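# Move the small gear from the tester to the parts tray

## Task

Remove the small gear from the tester, set it down inside the parts tray, and open the gripper so it is no longer held.

## Robot and tools

Robot: two arms, left_arm and right_arm, each ending in a two-finger gripper. The names are labels only and do not match image sides. All poses share one scene frame with its origin on the table surface midway between the arms. +z is up, +x points out over the table, and left_arm sits on the +y side. Printed hand positions may be slightly wrong, more so when an arm is stretched far out.

Gripper geometry: the fingers extend along the gripper's own +z axis and close along its y axis. end_effector_position is the point between the pads, about 1 cm short of the fingertips.

Row format, used by both motion tools: one flat list of 16 numbers covering both arms. The first 8 are left_arm: x, y, z, qw, qx, qy, qz, opening. The next 8 are the same for right_arm. x, y, z is an absolute target position in metres in the scene frame. The quaternion is an absolute target orientation, w first. Opening runs from -1 (closed) to +1 (fully open, 0.094 m). Every row must carry both arms, even when only one moves. An arm that should stay still must get the exact pose from the last result before it stopped, plus its intended opening, in every call. To keep an orientation unchanged, resend one fixed quaternion instead of copying the reported one, which drifts.

execute_actions(actions): takes a list of up to 15 actions. Each action is a table of up to 15 rows, one row per 1/30 s control step. A table shorter than 15 rows repeats its last row until 15 steps are used. An empty list only returns state and images. A target lying more than 0.6 m from a gripper's current position along any of that gripper's axes causes the action to be rejected for both arms. If the first action is malformed or fails that check, nothing runs at all.

Per-step clipping: each step can move a commanded pose at most 70 mm and 16 degrees away from the measured pose. After an action the arm goes no further than its last clipped pose, so a distant target needs more actions. When position and orientation cannot both be met, position wins. Final positions often land a centimetre or more off, usually too low.

move(target, speed, blocking): target is one 16-number row, used as an absolute destination. Both grippers travel in straight lines that finish together, over 0.5 to 10 s; anything unfinished stops at 10 s. speed is the top path speed in m/s, from 0.002 to 0.5 with default 0.25, and rotation is capped at twice that value in rad/s. The opening is applied when the move starts. Paths ignore obstacles and the other arm. Faster moves hit harder, and a target set deeper past contact pushes harder. With blocking=false the call returns after 0.5 s while the arm keeps going; in that case check with wait(0), or call stop, before sending new rows or moves. The result adds a move: line giving the ending (done, off_target, moving, held, fault) and any limits. limits=paced means the pose was clipped. limits=held means some steps were blocked, and the arm may then move much faster than the speed setting. The result also gives each gripper's distance from its target.

wait(seconds): 0 to 10 s, during which each arm holds its last command. It returns early if a running move ends. stop(): brakes a running move. The arm needs stopping distance, and the fingers keep moving. zoom_image(camera, region): gives a close-up of the latest image from cam_head_left, cam_head_right, cam_high, cam_low, cam_left_wrist or cam_right_wrist. region is [x0, y0, x1, y1] in pixels, at most 504x504. finished_scene(scene): ends scene 1 permanently, so the gear must already be resting in the tray and released.

Result lines: the state line shows each arm's pose. Hand target lines show where the controller is currently driving each gripper. grip_measured gives the finger opening on the command scale, and the last Joint positions value gives it in metres. Step readings list positions, and HELD marks steps that were held back. A pose unreachable line means the clearance check changed or blocked that arm's command. FAULT and OVER-TEMPERATURE FAULT lines report stops. MOTOR HOT warns from 75 °C. At 90 °C the arm pauses for 10 s, and at 100 °C it goes limp and drops. Limit how long a load is held. Camera calibration data (K, distortion, T_world_to_cam) can be used to locate objects, but allow a few degrees and millimetres of error.

Gripping: fingers go to the opening you command, measured on the grip_measured scale. To hold a part, command about 0.03 below its grip_measured value; a smaller margin gives a lighter hold. Readings may be off by about 1 mm per gripper. Thin parts are gripped more weakly.

Avoid: dropping the gear, knocking anything off the table (which fails the task), collisions or pressing between the two arms, fast impacts, and hard pushes. Brief tugs on the held gear or nudges to loose objects can happen, so grip firmly. Lift the gear up and clear of the tester before carrying it over, lower it gently into the tray, then open the gripper and withdraw.

Each tool is called after "Emit:" in YAML: its name, and indented under it one key for each argument.

## Session

Emit:
execute_actions:
  actions: []

Scene clock: 0.00 s.
left_arm: end_effector_position=(+0.2231, -0.2481, +0.2169) grip_measured=+1.000 end_effector_quat_wxyz=(-0.023, +0.361, +0.719, -0.593) | right_arm: end_effector_position=(+0.2671, -0.4913, +0.1572) grip_measured=+1.000 end_effector_quat_wxyz=(+0.270, +0.170, +0.938, +0.136)
Joint positions: left_arm=[-1.105  1.976  1.537 -0.201  1.054 -0.57   0.094] | right_arm=[-1.041  1.626  1.343 -1.072 -0.579 -0.545  0.094]
Joint velocities: left_arm=[ 0.012  0.007 -0.007 -0.007  0.022  0.007  0.   ] | right_arm=[ 0.007 -0.012  0.012 -0.051 -0.051  0.007  0.   ]
Joint torques (N m, as the arm reports them, + toward a larger angle): no reading
Hand target (left_arm): +0.222, -0.248, +0.233; -0.010, +0.372, +0.706, -0.603
Hand target (right_arm): +0.271, -0.493, +0.168; +0.288, +0.160, +0.935, +0.128

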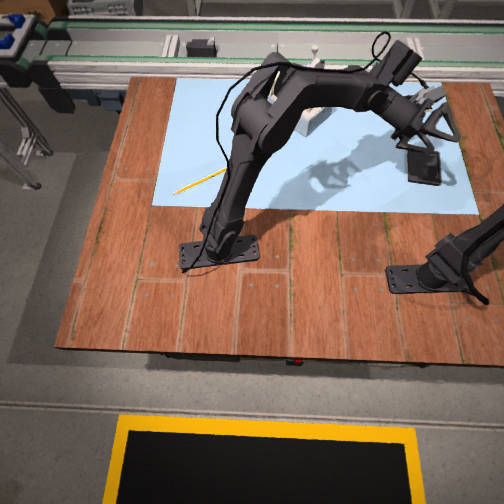

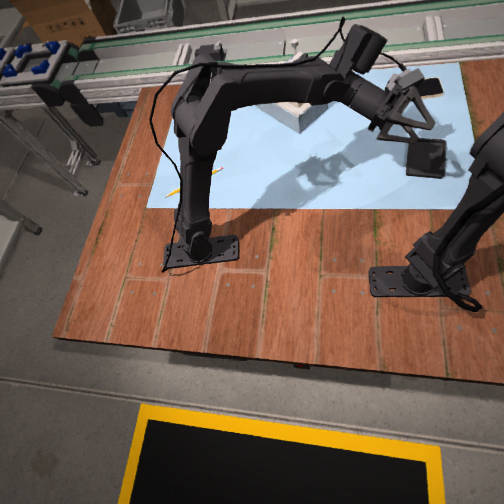

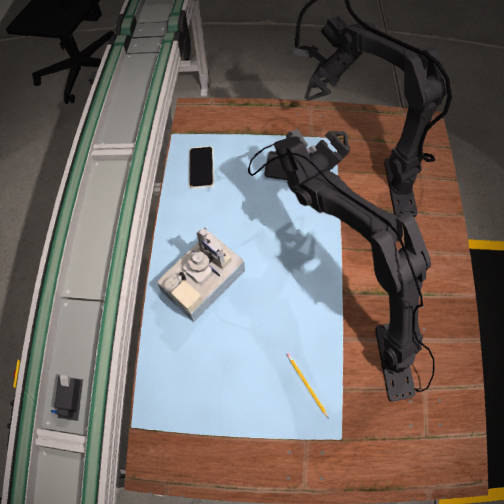

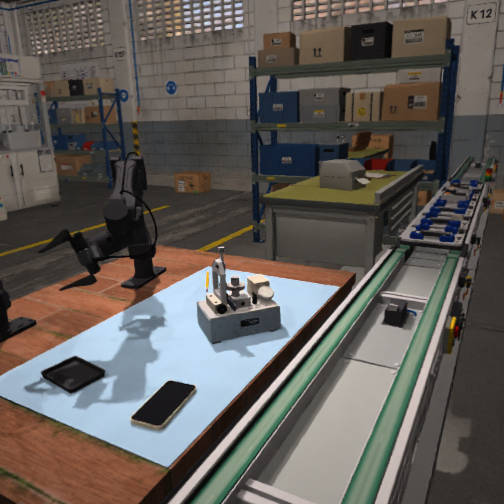

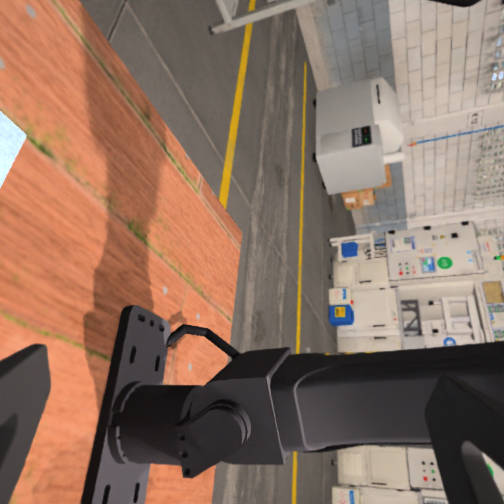

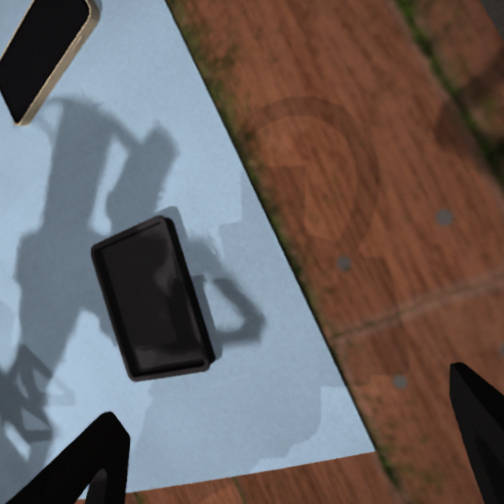

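Emit:
zoom_image:
  camera: "cam_high"
  region: [140, 215, 260, 335]

Emit:
zoom_image:
  camera: "cam_low"
  region: [185, 240, 295, 350]

Region (140, 215, 260, 335) of cam_high's 504x504 image, scaled by 4.200, with more detail than that image has.

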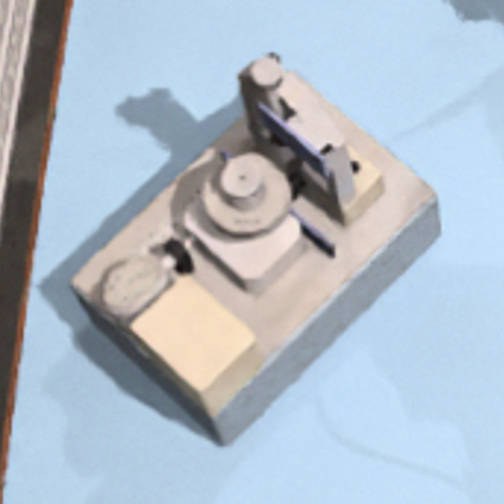

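Region (185, 240, 295, 350) of cam_low's 504x504 image, scaled by 4.582, with more detail than that image has.

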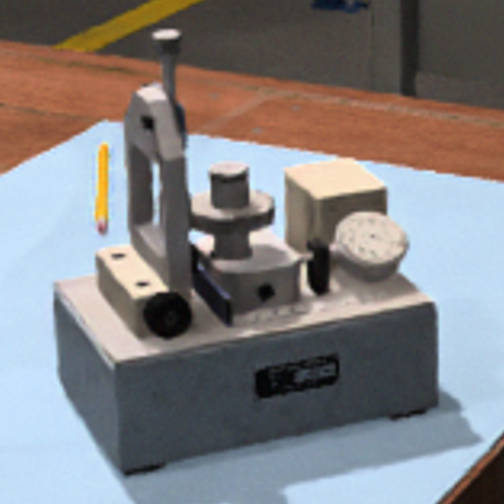

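Emit:
move:
  target: [0.33,0.12,0.3,0.383,0,0.924,0,1,0.2671,-0.4913,0.1572,0.27,0.17,0.938,0.136,1]

Scene clock: 8.87 s.
left_arm: end_effector_position=(+0.3306, +0.1127, +0.2822) grip_measured=+1.000 end_effector_quat_wxyz=(+0.358, +0.018, +0.934, +0.007) | right_arm: end_effector_position=(+0.2661, -0.4922, +0.1563) grip_measured=+1.000 end_effector_quat_wxyz=(+0.267, +0.170, +0.939, +0.133)
Joint positions: left_arm=[-0.858  1.254  1.435 -1.143 -0.437 -0.507  0.094] | right_arm=[-1.041  1.626  1.343 -1.072 -0.571 -0.545  0.094]
Joint velocities: left_arm=[-0.012 -0.012 -0.012 -0.007 -0.022 -0.022  0.   ] | right_arm=[-0.007 -0.012 -0.007  0.022 -0.051  0.051  0.   ]
Joint torques (N m, as the arm reports them, + toward a larger angle): left_arm=[ 1.17 -4.76  7.81  1.46 -0.3  -0.04] | right_arm=[ 0.01 -8.41  5.53  0.68 -0.38 -0.03]
Hand target (left_arm): +0.331, +0.120, +0.300; +0.379, +0.003, +0.925, +0.003
Hand target (right_arm): +0.267, -0.491, +0.157; +0.270, +0.170, +0.938, +0.136
Off the commanded pose (left_arm): 0.019 m, 4 deg.
Off the commanded pose (right_arm): 0.002 m, 1 deg.
move: off_target (left_arm)
camera_calibration (this result's frames):
cam_left_wrist: T_world_to_cam=[[0.0559941, -0.992836, 0.105549, 0.0630256], [-0.965679, -0.0807085, -0.24688, 0.435634], [0.253631, -0.0881028, -0.963281, 0.286946], [0, 0, 0, 1]] pos_world=[0.344375, 0.123014, 0.377307]
cam_right_wrist: T_world_to_cam=[[-0.408649, -0.778391, -0.476564, -0.193321], [-0.907478, 0.402257, 0.121131, 0.465855], [0.097414, 0.481972, -0.870755, 0.455151], [0, 0, 0, 1]] pos_world=[0.299415, -0.557242, 0.247765]

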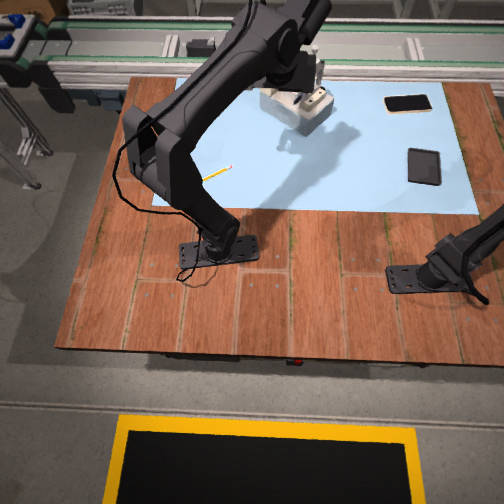

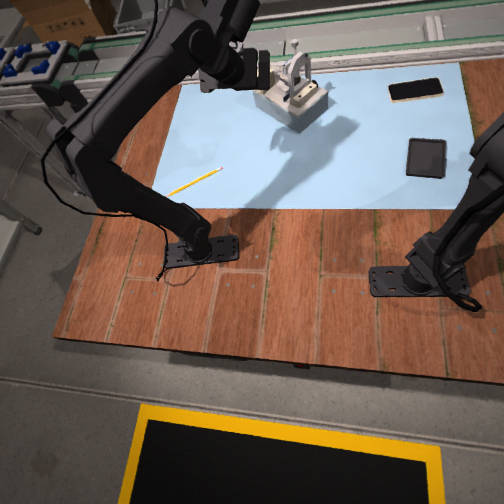

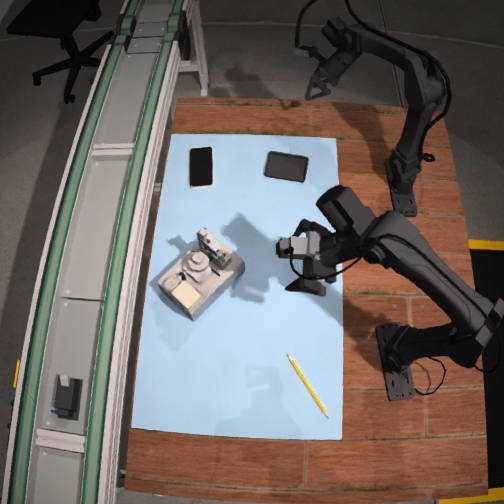

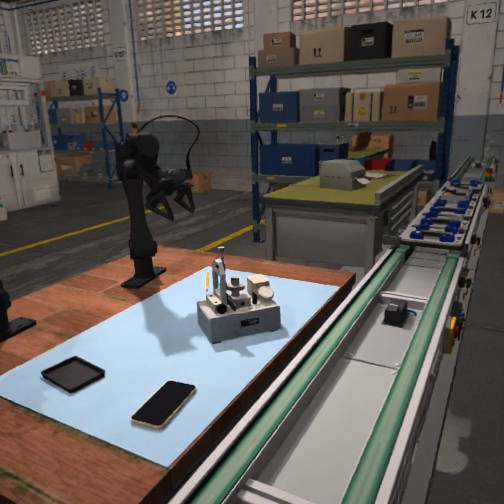

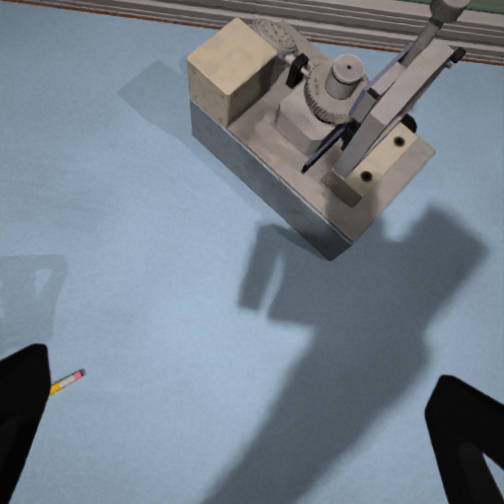

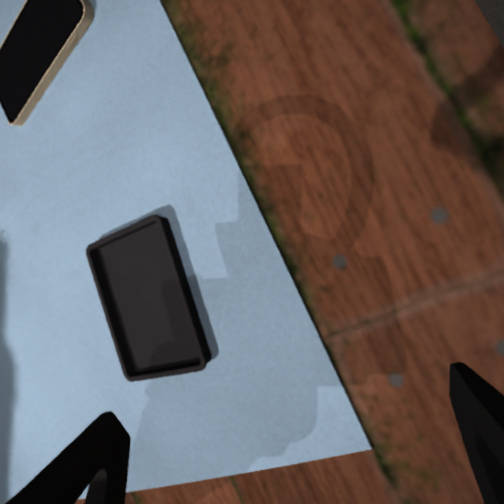

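Emit:
move:
  target: [0.33,0.16,0.32,0.383,0,0.924,0,1,0.42,-0.13,0.15,0.641,-0.299,0.641,0.299,1]

Scene clock: 18.63 s.
left_arm: end_effector_position=(+0.3316, +0.1542, +0.3030) grip_measured=+1.000 end_effector_quat_wxyz=(+0.362, +0.006, +0.932, +0.006) | right_arm: end_effector_position=(+0.4187, -0.1378, +0.1342) grip_measured=+1.000 end_effector_quat_wxyz=(+0.625, -0.290, +0.662, +0.296)
Joint positions: left_arm=[-0.69   1.195  1.475 -1.182 -0.347 -0.383  0.094] | right_arm=[-0.075  1.923  0.625  1.231 -0.855 -0.021  0.094]
Joint velocities: left_arm=[-0.007 -0.027 -0.017 -0.037  0.037 -0.007  0.   ] | right_arm=[-0.002 -0.002 -0.017  0.095 -0.007 -0.037  0.   ]
Joint torques (N m, as the arm reports them, + toward a larger angle): left_arm=[ 1.21 -4.28  7.83  1.66 -0.16  0.02] | right_arm=[ 0.52 -9.31  6.17  1.81  0.05  0.01]
Hand target (left_arm): +0.330, +0.159, +0.319; +0.382, -0.001, +0.924, -0.000
Hand target (right_arm): +0.426, -0.136, +0.149; +0.645, -0.298, +0.642, +0.288
Off the commanded pose (left_arm): 0.018 m, 3 deg.
Off the commanded pose (right_arm): 0.018 m, 3 deg.
move: off_target (left_arm, right_arm)
camera_calibration (this result's frames):
cam_left_wrist: T_world_to_cam=[[0.0780538, -0.990093, 0.116719, 0.090875], [-0.961254, -0.105789, -0.254559, 0.449795], [0.264384, -0.092327, -0.959988, 0.306416], [0, 0, 0, 1]] pos_world=[0.344262, 0.165849, 0.398048]
cam_right_wrist: T_world_to_cam=[[0.747988, -0.606469, -0.269648, -0.353987], [-0.526409, -0.294641, -0.797547, 0.332099], [0.404238, 0.7385, -0.539638, 0.112655], [0, 0, 0, 1]] pos_world=[0.394058, -0.200028, 0.230205]

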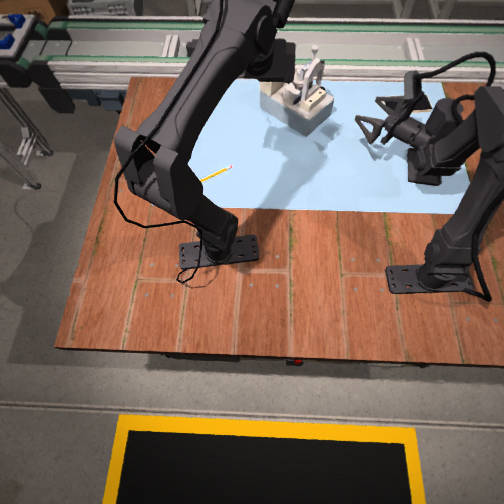

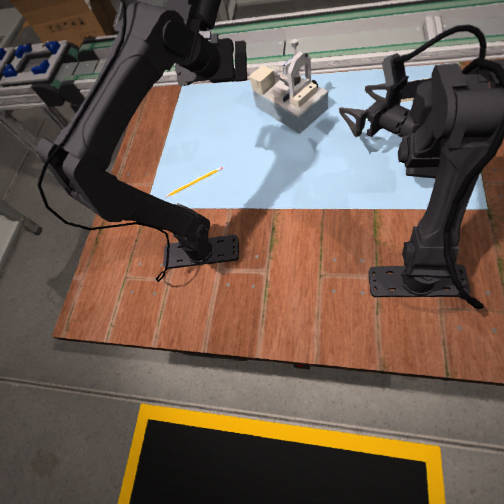

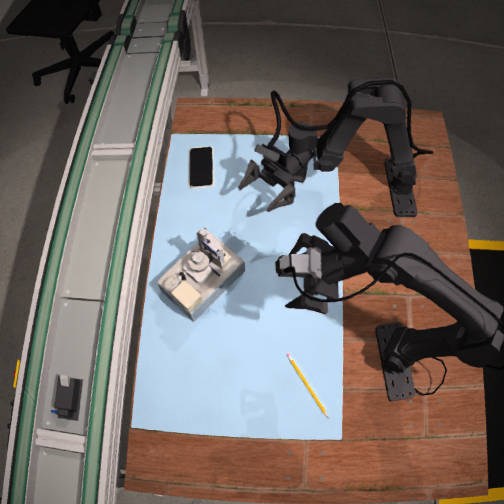

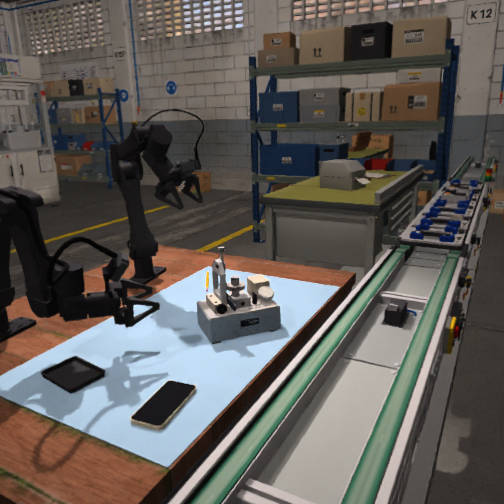

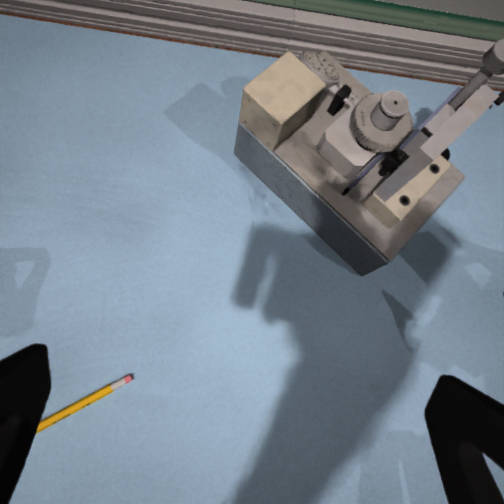

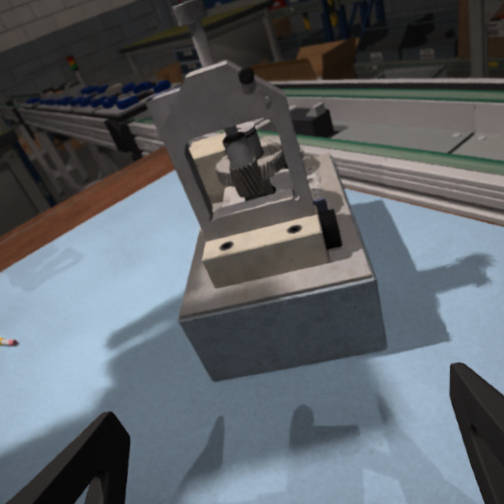

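Emit:
zoom_image:
  camera: "cam_right_wrist"
  region: [130, 0, 380, 250]

Emit:
zoom_image:
  camera: "cam_left_wrist"
  region: [300, 30, 504, 234]

Region (130, 0, 380, 250) of cam_right_wrist's 504x504 image, scaled by 2.016, with more detail than that image has.

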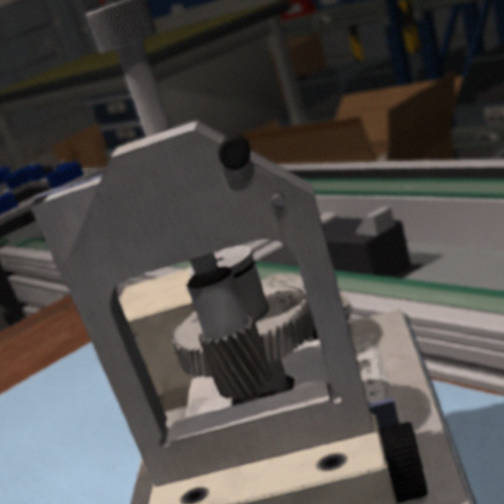

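Region (300, 30, 504, 234) of cam_left_wrist's 504x504 image, scaled by 2.471, with more detail than that image has.

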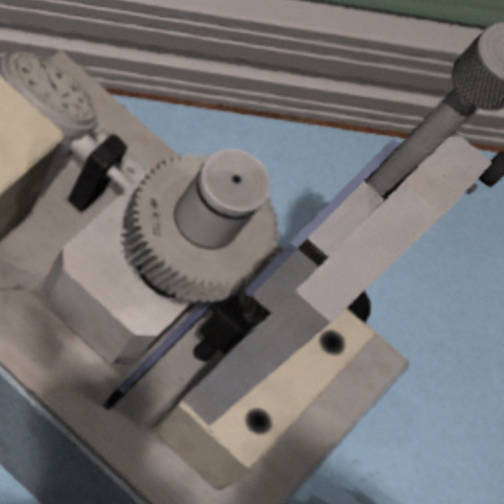

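Emit:
move:
  target: [0.485,0.05,0.30,0.321,0.321,0.883,-0.117,0.2,0.42,-0.13,0.19,0.641,-0.299,0.641,0.299,0]

Scene clock: 34.73 s.
left_arm: end_effector_position=(+0.4823, +0.0449, +0.2858) grip_measured=+0.203 end_effector_quat_wxyz=(+0.306, +0.320, +0.889, -0.116) | right_arm: end_effector_position=(+0.4169, -0.1345, +0.1694) grip_measured=+0.002 end_effector_quat_wxyz=(+0.626, -0.288, +0.658, +0.302)
Joint positions: left_arm=[-0.525  1.898  2.126 -1.164  0.216  0.266  0.057] | right_arm=[-0.067  1.789  0.649  1.088 -0.855 -0.002  0.047]
Joint velocities: left_arm=[-0.012 -0.012 -0.012  0.022  0.051  0.081  0.   ] | right_arm=[-0.002  0.017 -0.002 -0.007  0.081 -0.007 -0.001]
Joint torques (N m, as the arm reports them, + toward a larger angle): left_arm=[ 0.8  -8.78  8.16  1.57  0.2   0.03] | right_arm=[  0.71 -11.07   6.75   1.45  -0.02  -0.01]
Hand target (left_arm): +0.484, +0.048, +0.300; +0.322, +0.321, +0.883, -0.118
Hand target (right_arm): +0.420, -0.130, +0.190; +0.641, -0.298, +0.641, +0.299
Off the commanded pose (left_arm): 0.015 m, 2 deg.
Off the commanded pose (right_arm): 0.021 m, 3 deg.
move: off_target (left_arm, right_arm)
camera_calibration (this result's frames):
cam_left_wrist: T_world_to_cam=[[-0.558539, -0.818281, 0.135828, 0.266716], [-0.826182, 0.534227, -0.178954, 0.463224], [0.0738719, -0.212172, -0.974436, 0.341425], [0, 0, 0, 1]] pos_world=[0.506457, 0.0432226, 0.379365]
cam_right_wrist: T_world_to_cam=[[0.752714, -0.597542, -0.276341, -0.340717], [-0.523249, -0.288259, -0.801946, 0.360523], [0.399538, 0.748232, -0.52964, 0.131489], [0, 0, 0, 1]] pos_world=[0.392571, -0.198053, 0.264608]

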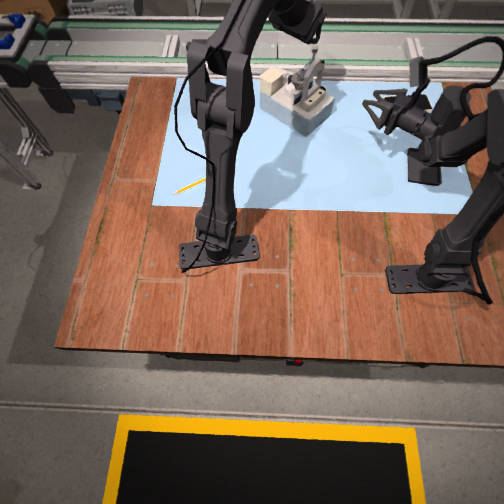

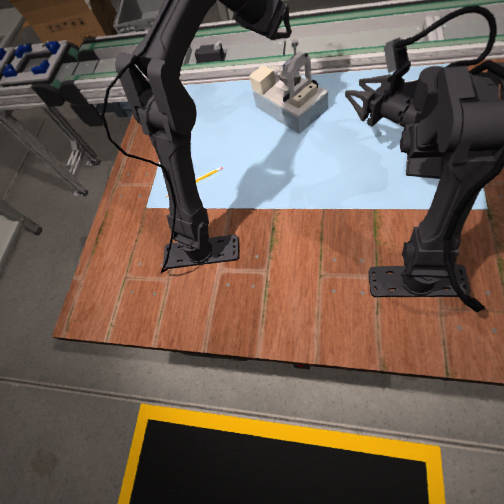

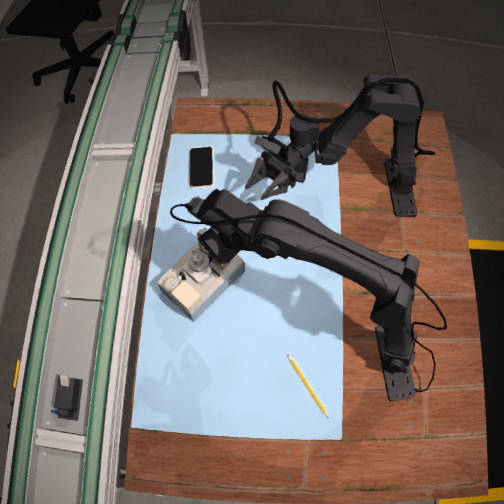

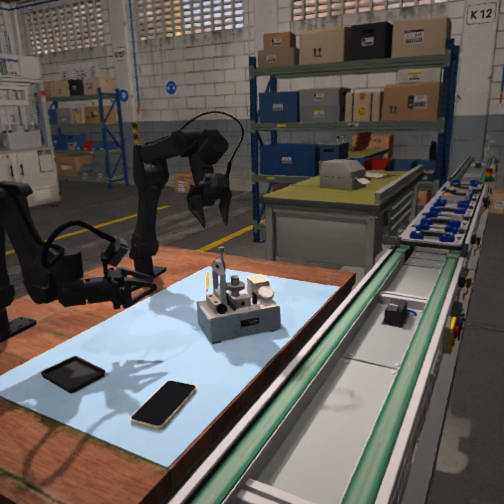

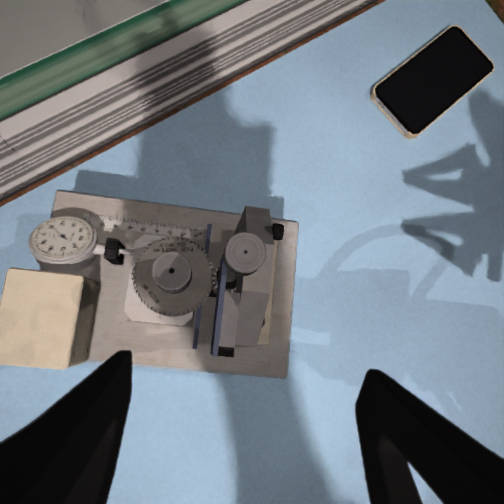

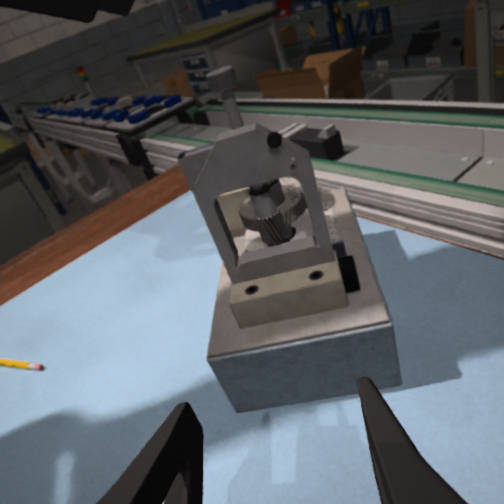

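Emit:
move:
  target: [0.521,0.017,0.243,0.321,0.321,0.883,-0.117,0.2,0.42,-0.13,0.19,0.641,-0.299,0.641,0.299,0]
  speed: 0.08

Scene clock: 38.40 s.
left_arm: end_effector_position=(+0.5204, +0.0227, +0.2354) grip_measured=+0.203 end_effector_quat_wxyz=(+0.308, +0.320, +0.889, -0.115) | right_arm: end_effector_position=(+0.4168, -0.1345, +0.1692) grip_measured=+0.002 end_effector_quat_wxyz=(+0.626, -0.288, +0.659, +0.302)
Joint positions: left_arm=[-0.545  2.005  2.06  -0.984  0.202  0.251  0.057] | right_arm=[-0.067  1.789  0.649  1.087 -0.855 -0.002  0.047]
Joint velocities: left_arm=[-0.007 -0.007  0.007  0.051 -0.022 -0.051  0.001] | right_arm=[-0.012 -0.002 -0.012 -0.022 -0.051 -0.051 -0.   ]
Joint torques (N m, as the arm reports them, + toward a larger angle): left_arm=[ -0.96 -10.15   5.43   1.79   0.07  -0.11] | right_arm=[  0.73 -11.16   6.73   1.46  -0.02  -0.01]
Hand target (left_arm): +0.521, +0.017, +0.243; +0.321, +0.321, +0.883, -0.117
Hand target (right_arm): +0.419, -0.130, +0.190; +0.641, -0.299, +0.641, +0.299
Off the commanded pose (left_arm): 0.009 m, 2 deg.
Off the commanded pose (right_arm): 0.022 m, 3 deg.
move: off_target (right_arm)
camera_calibration (this result's frames):
cam_left_wrist: T_world_to_cam=[[-0.558785, -0.818629, 0.132687, 0.277529], [-0.825616, 0.534039, -0.1821, 0.497979], [0.0782121, -0.211303, -0.974286, 0.282477], [0, 0, 0, 1]] pos_world=[0.544126, 0.0209417, 0.329071]
cam_right_wrist: T_world_to_cam=[[0.752398, -0.597544, -0.277198, -0.340491], [-0.524167, -0.288265, -0.801344, 0.360626], [0.398932, 0.748228, -0.530103, 0.131711], [0, 0, 0, 1]] pos_world=[0.392669, -0.198052, 0.264422]

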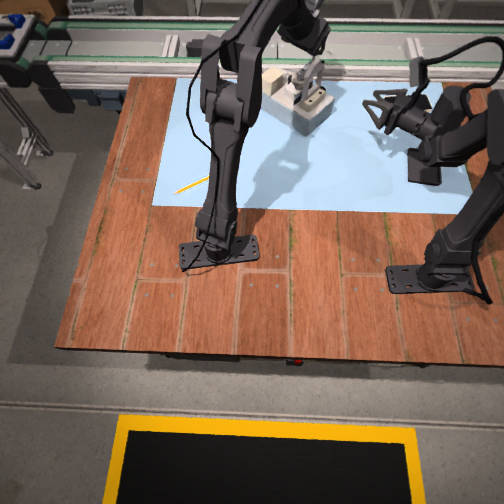

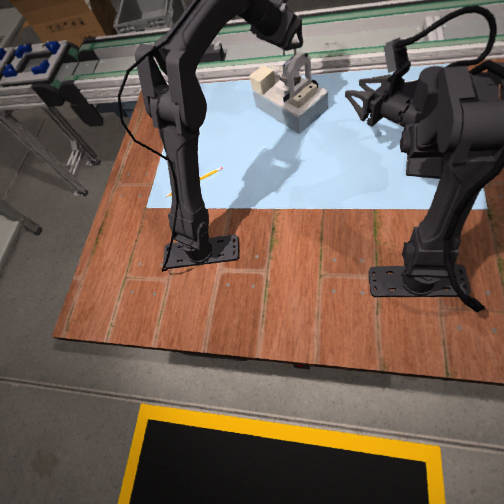

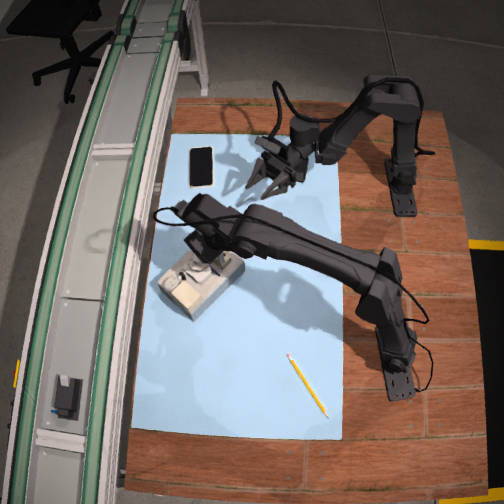

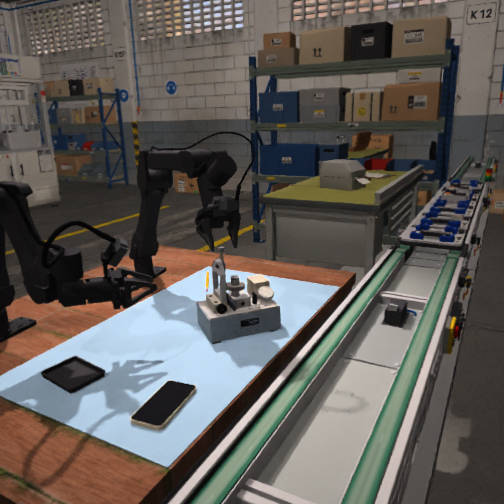

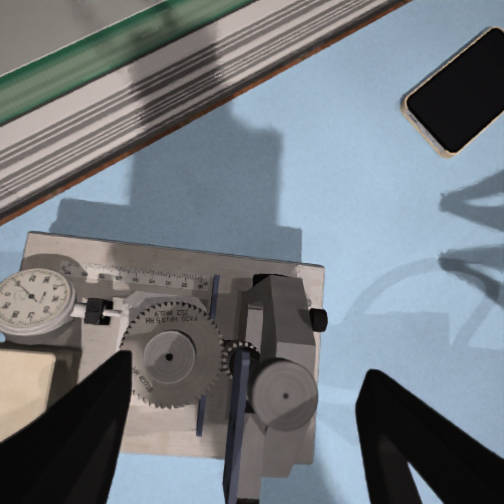

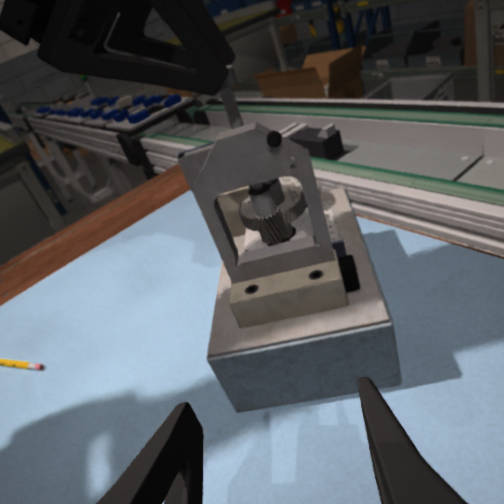

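Emit:
move:
  target: [0.519,0.006,0.232,0.321,0.321,0.883,-0.117,0.2,0.42,-0.13,0.19,0.641,-0.299,0.641,0.299,0]
  speed: 0.04

Scene clock: 40.77 s.
left_arm: end_effector_position=(+0.5183, +0.0110, +0.2220) grip_measured=+0.203 end_effector_quat_wxyz=(+0.305, +0.322, +0.889, -0.115) | right_arm: end_effector_position=(+0.4168, -0.1345, +0.1691) grip_measured=+0.002 end_effector_quat_wxyz=(+0.626, -0.288, +0.659, +0.302)
Joint positions: left_arm=[-0.572  2.005  2.008 -0.934  0.188  0.233  0.057] | right_arm=[-0.067  1.789  0.649  1.087 -0.855 -0.002  0.047]
Joint velocities: left_arm=[ 0.012 -0.007  0.002  0.007 -0.007  0.007 -0.   ] | right_arm=[ 0.007 -0.007 -0.002 -0.051 -0.037  0.022  0.001]
Joint torques (N m, as the arm reports them, + toward a larger angle): left_arm=[ -0.6  -10.67   5.49   1.75   0.03  -0.1 ] | right_arm=[  0.74 -11.16   6.74   1.46  -0.02  -0.01]
Hand target (left_arm): +0.519, +0.006, +0.232; +0.321, +0.321, +0.883, -0.117
Hand target (right_arm): +0.419, -0.130, +0.190; +0.641, -0.299, +0.641, +0.299
Off the commanded pose (left_arm): 0.011 m, 2 deg.
Off the commanded pose (right_arm): 0.022 m, 3 deg.
move: off_target (left_arm, right_arm)
camera_calibration (this result's frames):
cam_left_wrist: T_world_to_cam=[[-0.56113, -0.816923, 0.133304, 0.269683], [-0.824561, 0.537614, -0.176266, 0.498144], [0.07233, -0.208826, -0.975274, 0.270325], [0, 0, 0, 1]] pos_world=[0.542525, 0.00895218, 0.315497]
cam_right_wrist: T_world_to_cam=[[0.752292, -0.597545, -0.277483, -0.340416], [-0.524472, -0.288267, -0.801143, 0.36066], [0.39873, 0.748226, -0.530257, 0.131784], [0, 0, 0, 1]] pos_world=[0.392702, -0.198052, 0.26436]

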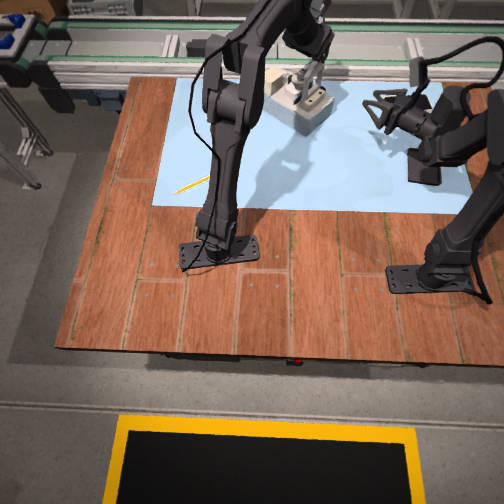

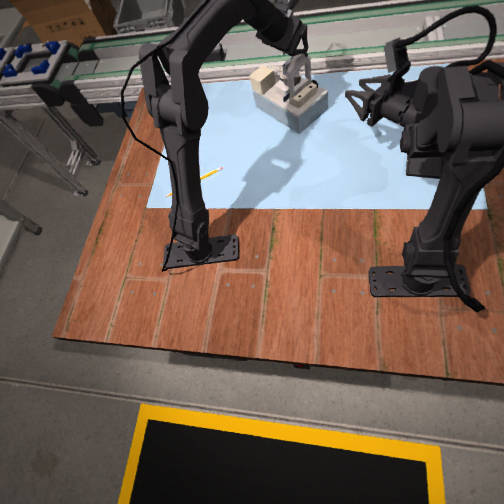

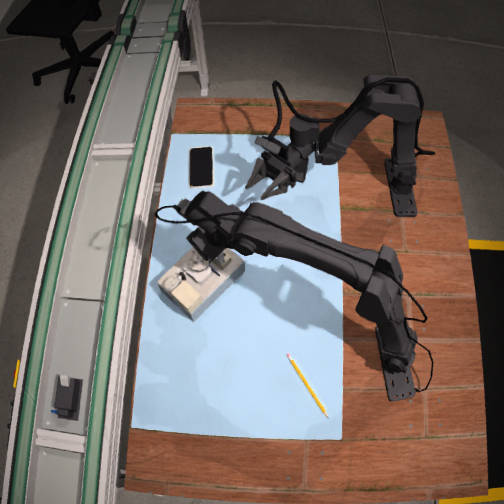

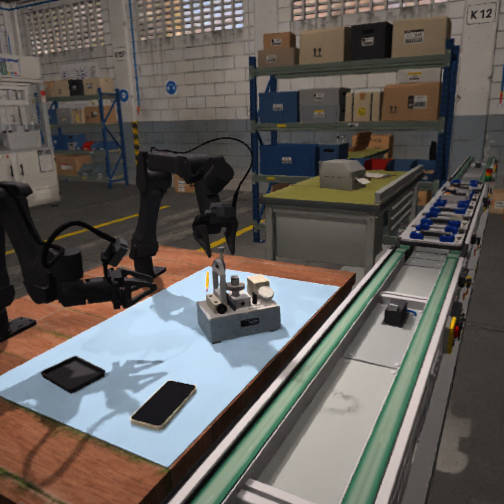

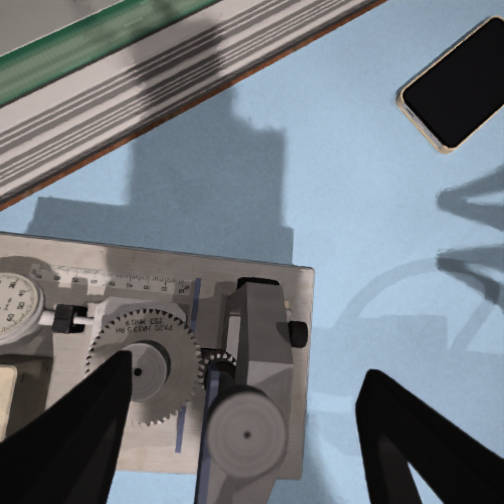

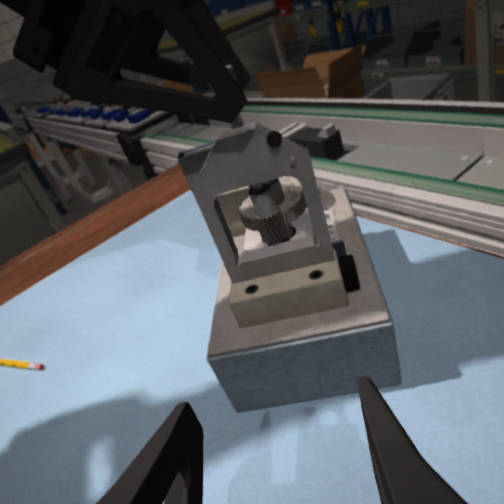

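Emit:
move:
  target: [0.519,0.006,0.232,0.321,0.321,0.883,-0.117,-0.72,0.485,-0.035,0.158,0.641,-0.299,0.641,0.299,-0.35]
  speed: 0.1

Scene clock: 45.30 s.
left_arm: end_effector_position=(+0.5203, +0.0122, +0.2222) grip_measured=-0.703 end_effector_quat_wxyz=(+0.307, +0.319, +0.890, -0.111) | right_arm: end_effector_position=(+0.4797, -0.0393, +0.1441) grip_measured=-0.349 end_effector_quat_wxyz=(+0.627, -0.297, +0.653, +0.303)
Joint positions: left_arm=[-0.571  2.006  2.008 -0.928  0.18   0.23   0.014] | right_arm=[ 0.18   2.092  0.967  1.087 -0.624  0.     0.031]
Joint velocities: left_arm=[-0.002  0.007 -0.017  0.037 -0.051  0.007 -0.001] | right_arm=[ 0.007  0.002 -0.022  0.022  0.022  0.051 -0.   ]
Joint torques (N m, as the arm reports them, + toward a larger angle): left_arm=[ -0.79 -10.6    5.57   1.78   0.16  -0.07] | right_arm=[  0.59 -12.21   7.13   1.59   0.08  -0.07]
Hand target (left_arm): +0.519, +0.006, +0.232; +0.321, +0.321, +0.883, -0.117
Hand target (right_arm): +0.486, -0.036, +0.158; +0.641, -0.300, +0.641, +0.298
Off the commanded pose (left_arm): 0.012 m, 2 deg.
Off the commanded pose (right_arm): 0.015 m, 2 deg.
move: off_target (left_arm, right_arm)
camera_calibration (this result's frames):
cam_left_wrist: T_world_to_cam=[[-0.5559, -0.821415, 0.127488, 0.270303], [-0.827405, 0.532049, -0.179794, 0.501544], [0.0798553, -0.205432, -0.975408, 0.266732], [0, 0, 0, 1]] pos_world=[0.543941, 0.00997985, 0.315887]
cam_right_wrist: T_world_to_cam=[[0.764855, -0.588057, -0.263034, -0.345492], [-0.509181, -0.301731, -0.806035, 0.393863], [0.394629, 0.750432, -0.530208, 0.0243234], [0, 0, 0, 1]] pos_world=[0.4552, -0.102581, 0.239488]

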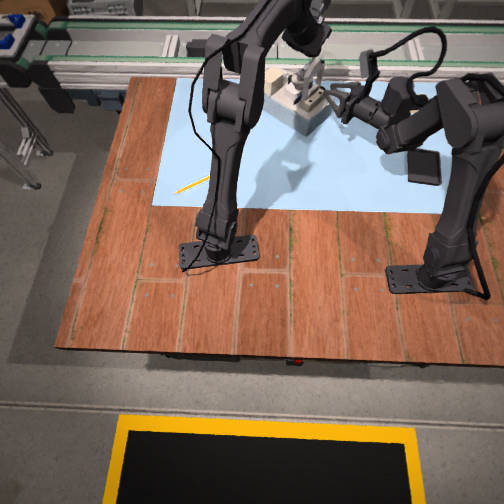

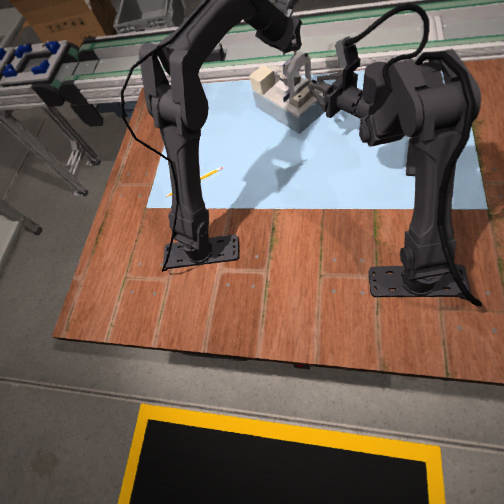

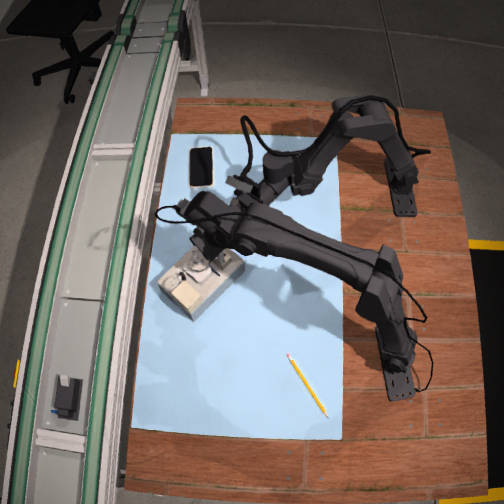

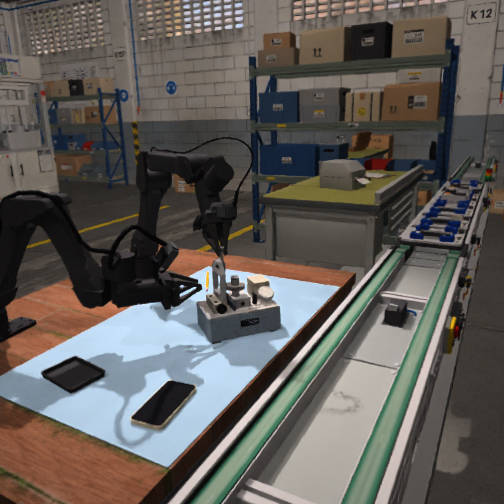

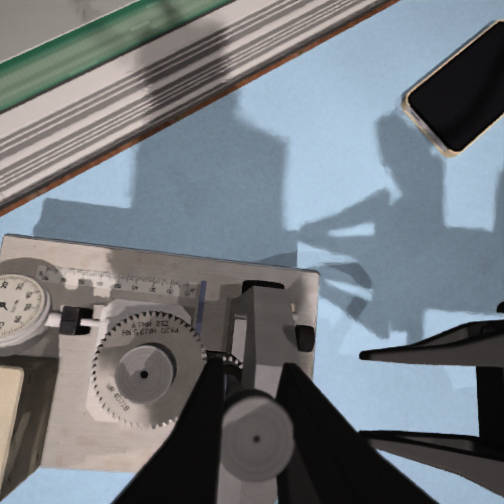

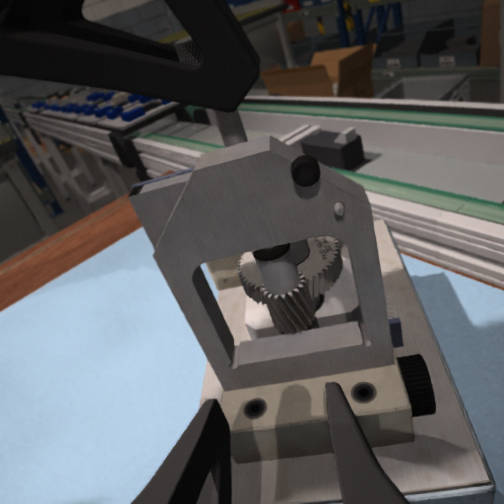

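Emit:
move:
  target: [0.519,0.006,0.232,0.321,0.321,0.883,-0.117,-0.74,0.517,-0.002,0.166,0.641,-0.299,0.641,0.299,-0.35]
  speed: 0.04

Scene clock: 50.63 s.
left_arm: end_effector_position=(+0.5203, +0.0122, +0.2222) grip_measured=-0.708 end_effector_quat_wxyz=(+0.307, +0.319, +0.890, -0.111) | right_arm: end_effector_position=(+0.5130, -0.0081, +0.1519) grip_measured=-0.349 end_effector_quat_wxyz=(+0.630, -0.297, +0.652, +0.300)
Joint positions: left_arm=[-0.571  2.006  2.008 -0.928  0.18   0.23   0.014] | right_arm=[ 0.234  2.179  1.165  0.982 -0.565  0.     0.031]
Joint velocities: left_arm=[ 0.017  0.007  0.002 -0.037  0.022  0.037  0.   ] | right_arm=[ 0.002  0.012  0.012 -0.051 -0.022  0.022 -0.   ]
Joint torques (N m, as the arm reports them, + toward a larger angle): left_arm=[ -0.85 -10.69   5.62   1.75   0.17  -0.1 ] | right_arm=[  0.58 -13.5    7.43   1.53   0.03  -0.04]
Hand target (left_arm): +0.519, +0.006, +0.232; +0.321, +0.321, +0.883, -0.117
Hand target (right_arm): +0.517, -0.003, +0.166; +0.641, -0.299, +0.641, +0.299
Off the commanded pose (left_arm): 0.012 m, 2 deg.
Off the commanded pose (right_arm): 0.016 m, 2 deg.
move: off_target (left_arm, right_arm)
camera_calibration (this result's frames):
cam_left_wrist: T_world_to_cam=[[-0.555634, -0.821558, 0.127721, 0.270115], [-0.827591, 0.531768, -0.179766, 0.501639], [0.0797702, -0.205585, -0.975383, 0.266772], [0, 0, 0, 1]] pos_world=[0.543956, 0.0100039, 0.315883]
cam_right_wrist: T_world_to_cam=[[0.763495, -0.592162, -0.25772, -0.3507], [-0.505281, -0.2992, -0.809426, 0.42503], [0.402201, 0.748214, -0.527646, -0.0124208], [0, 0, 0, 1]] pos_world=[0.487513, -0.0712087, 0.247094]

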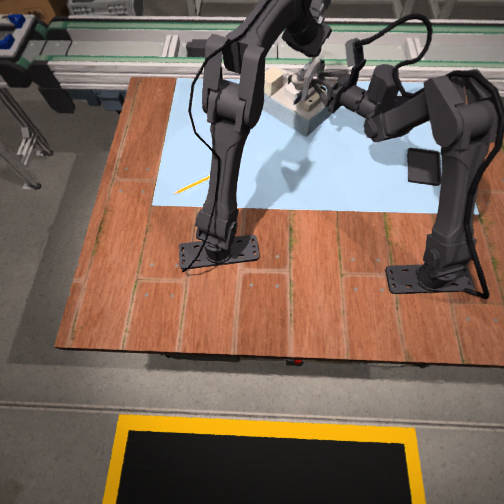

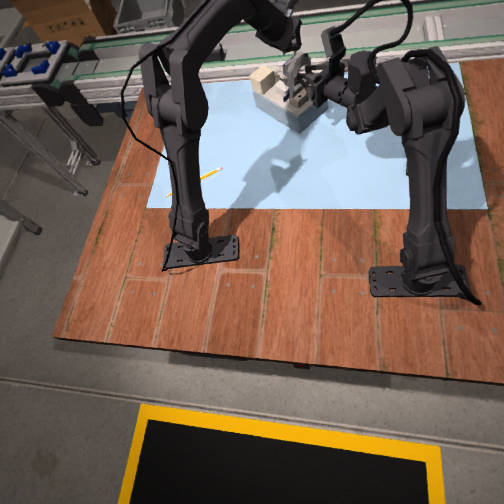

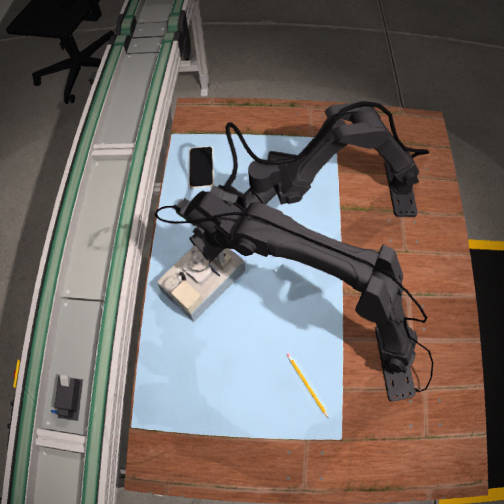

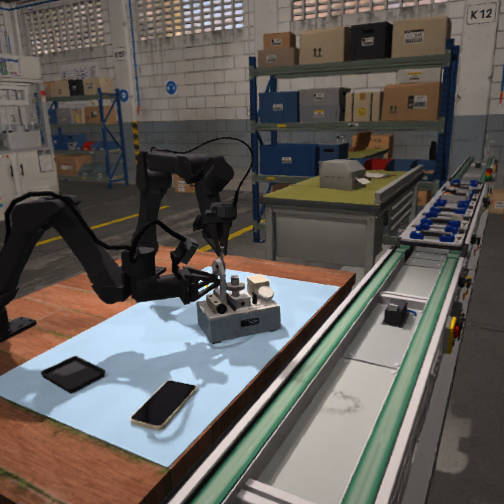

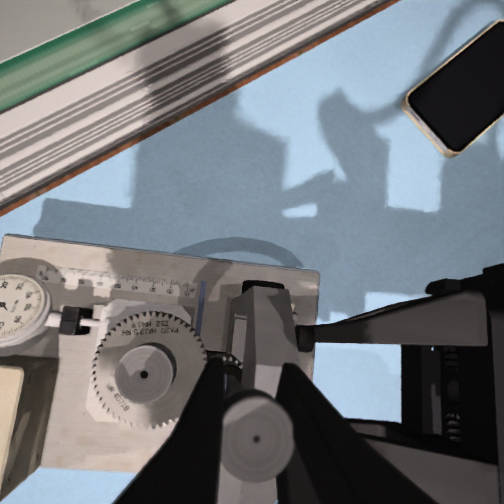

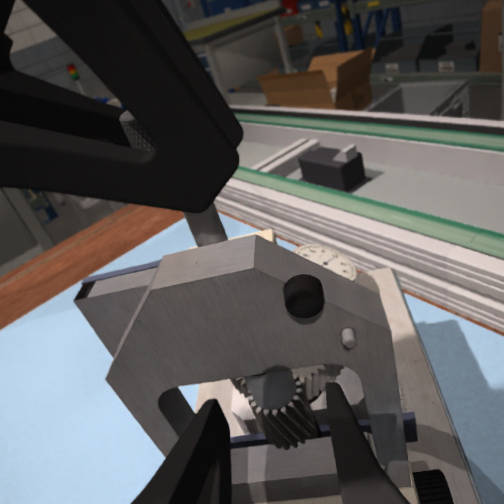

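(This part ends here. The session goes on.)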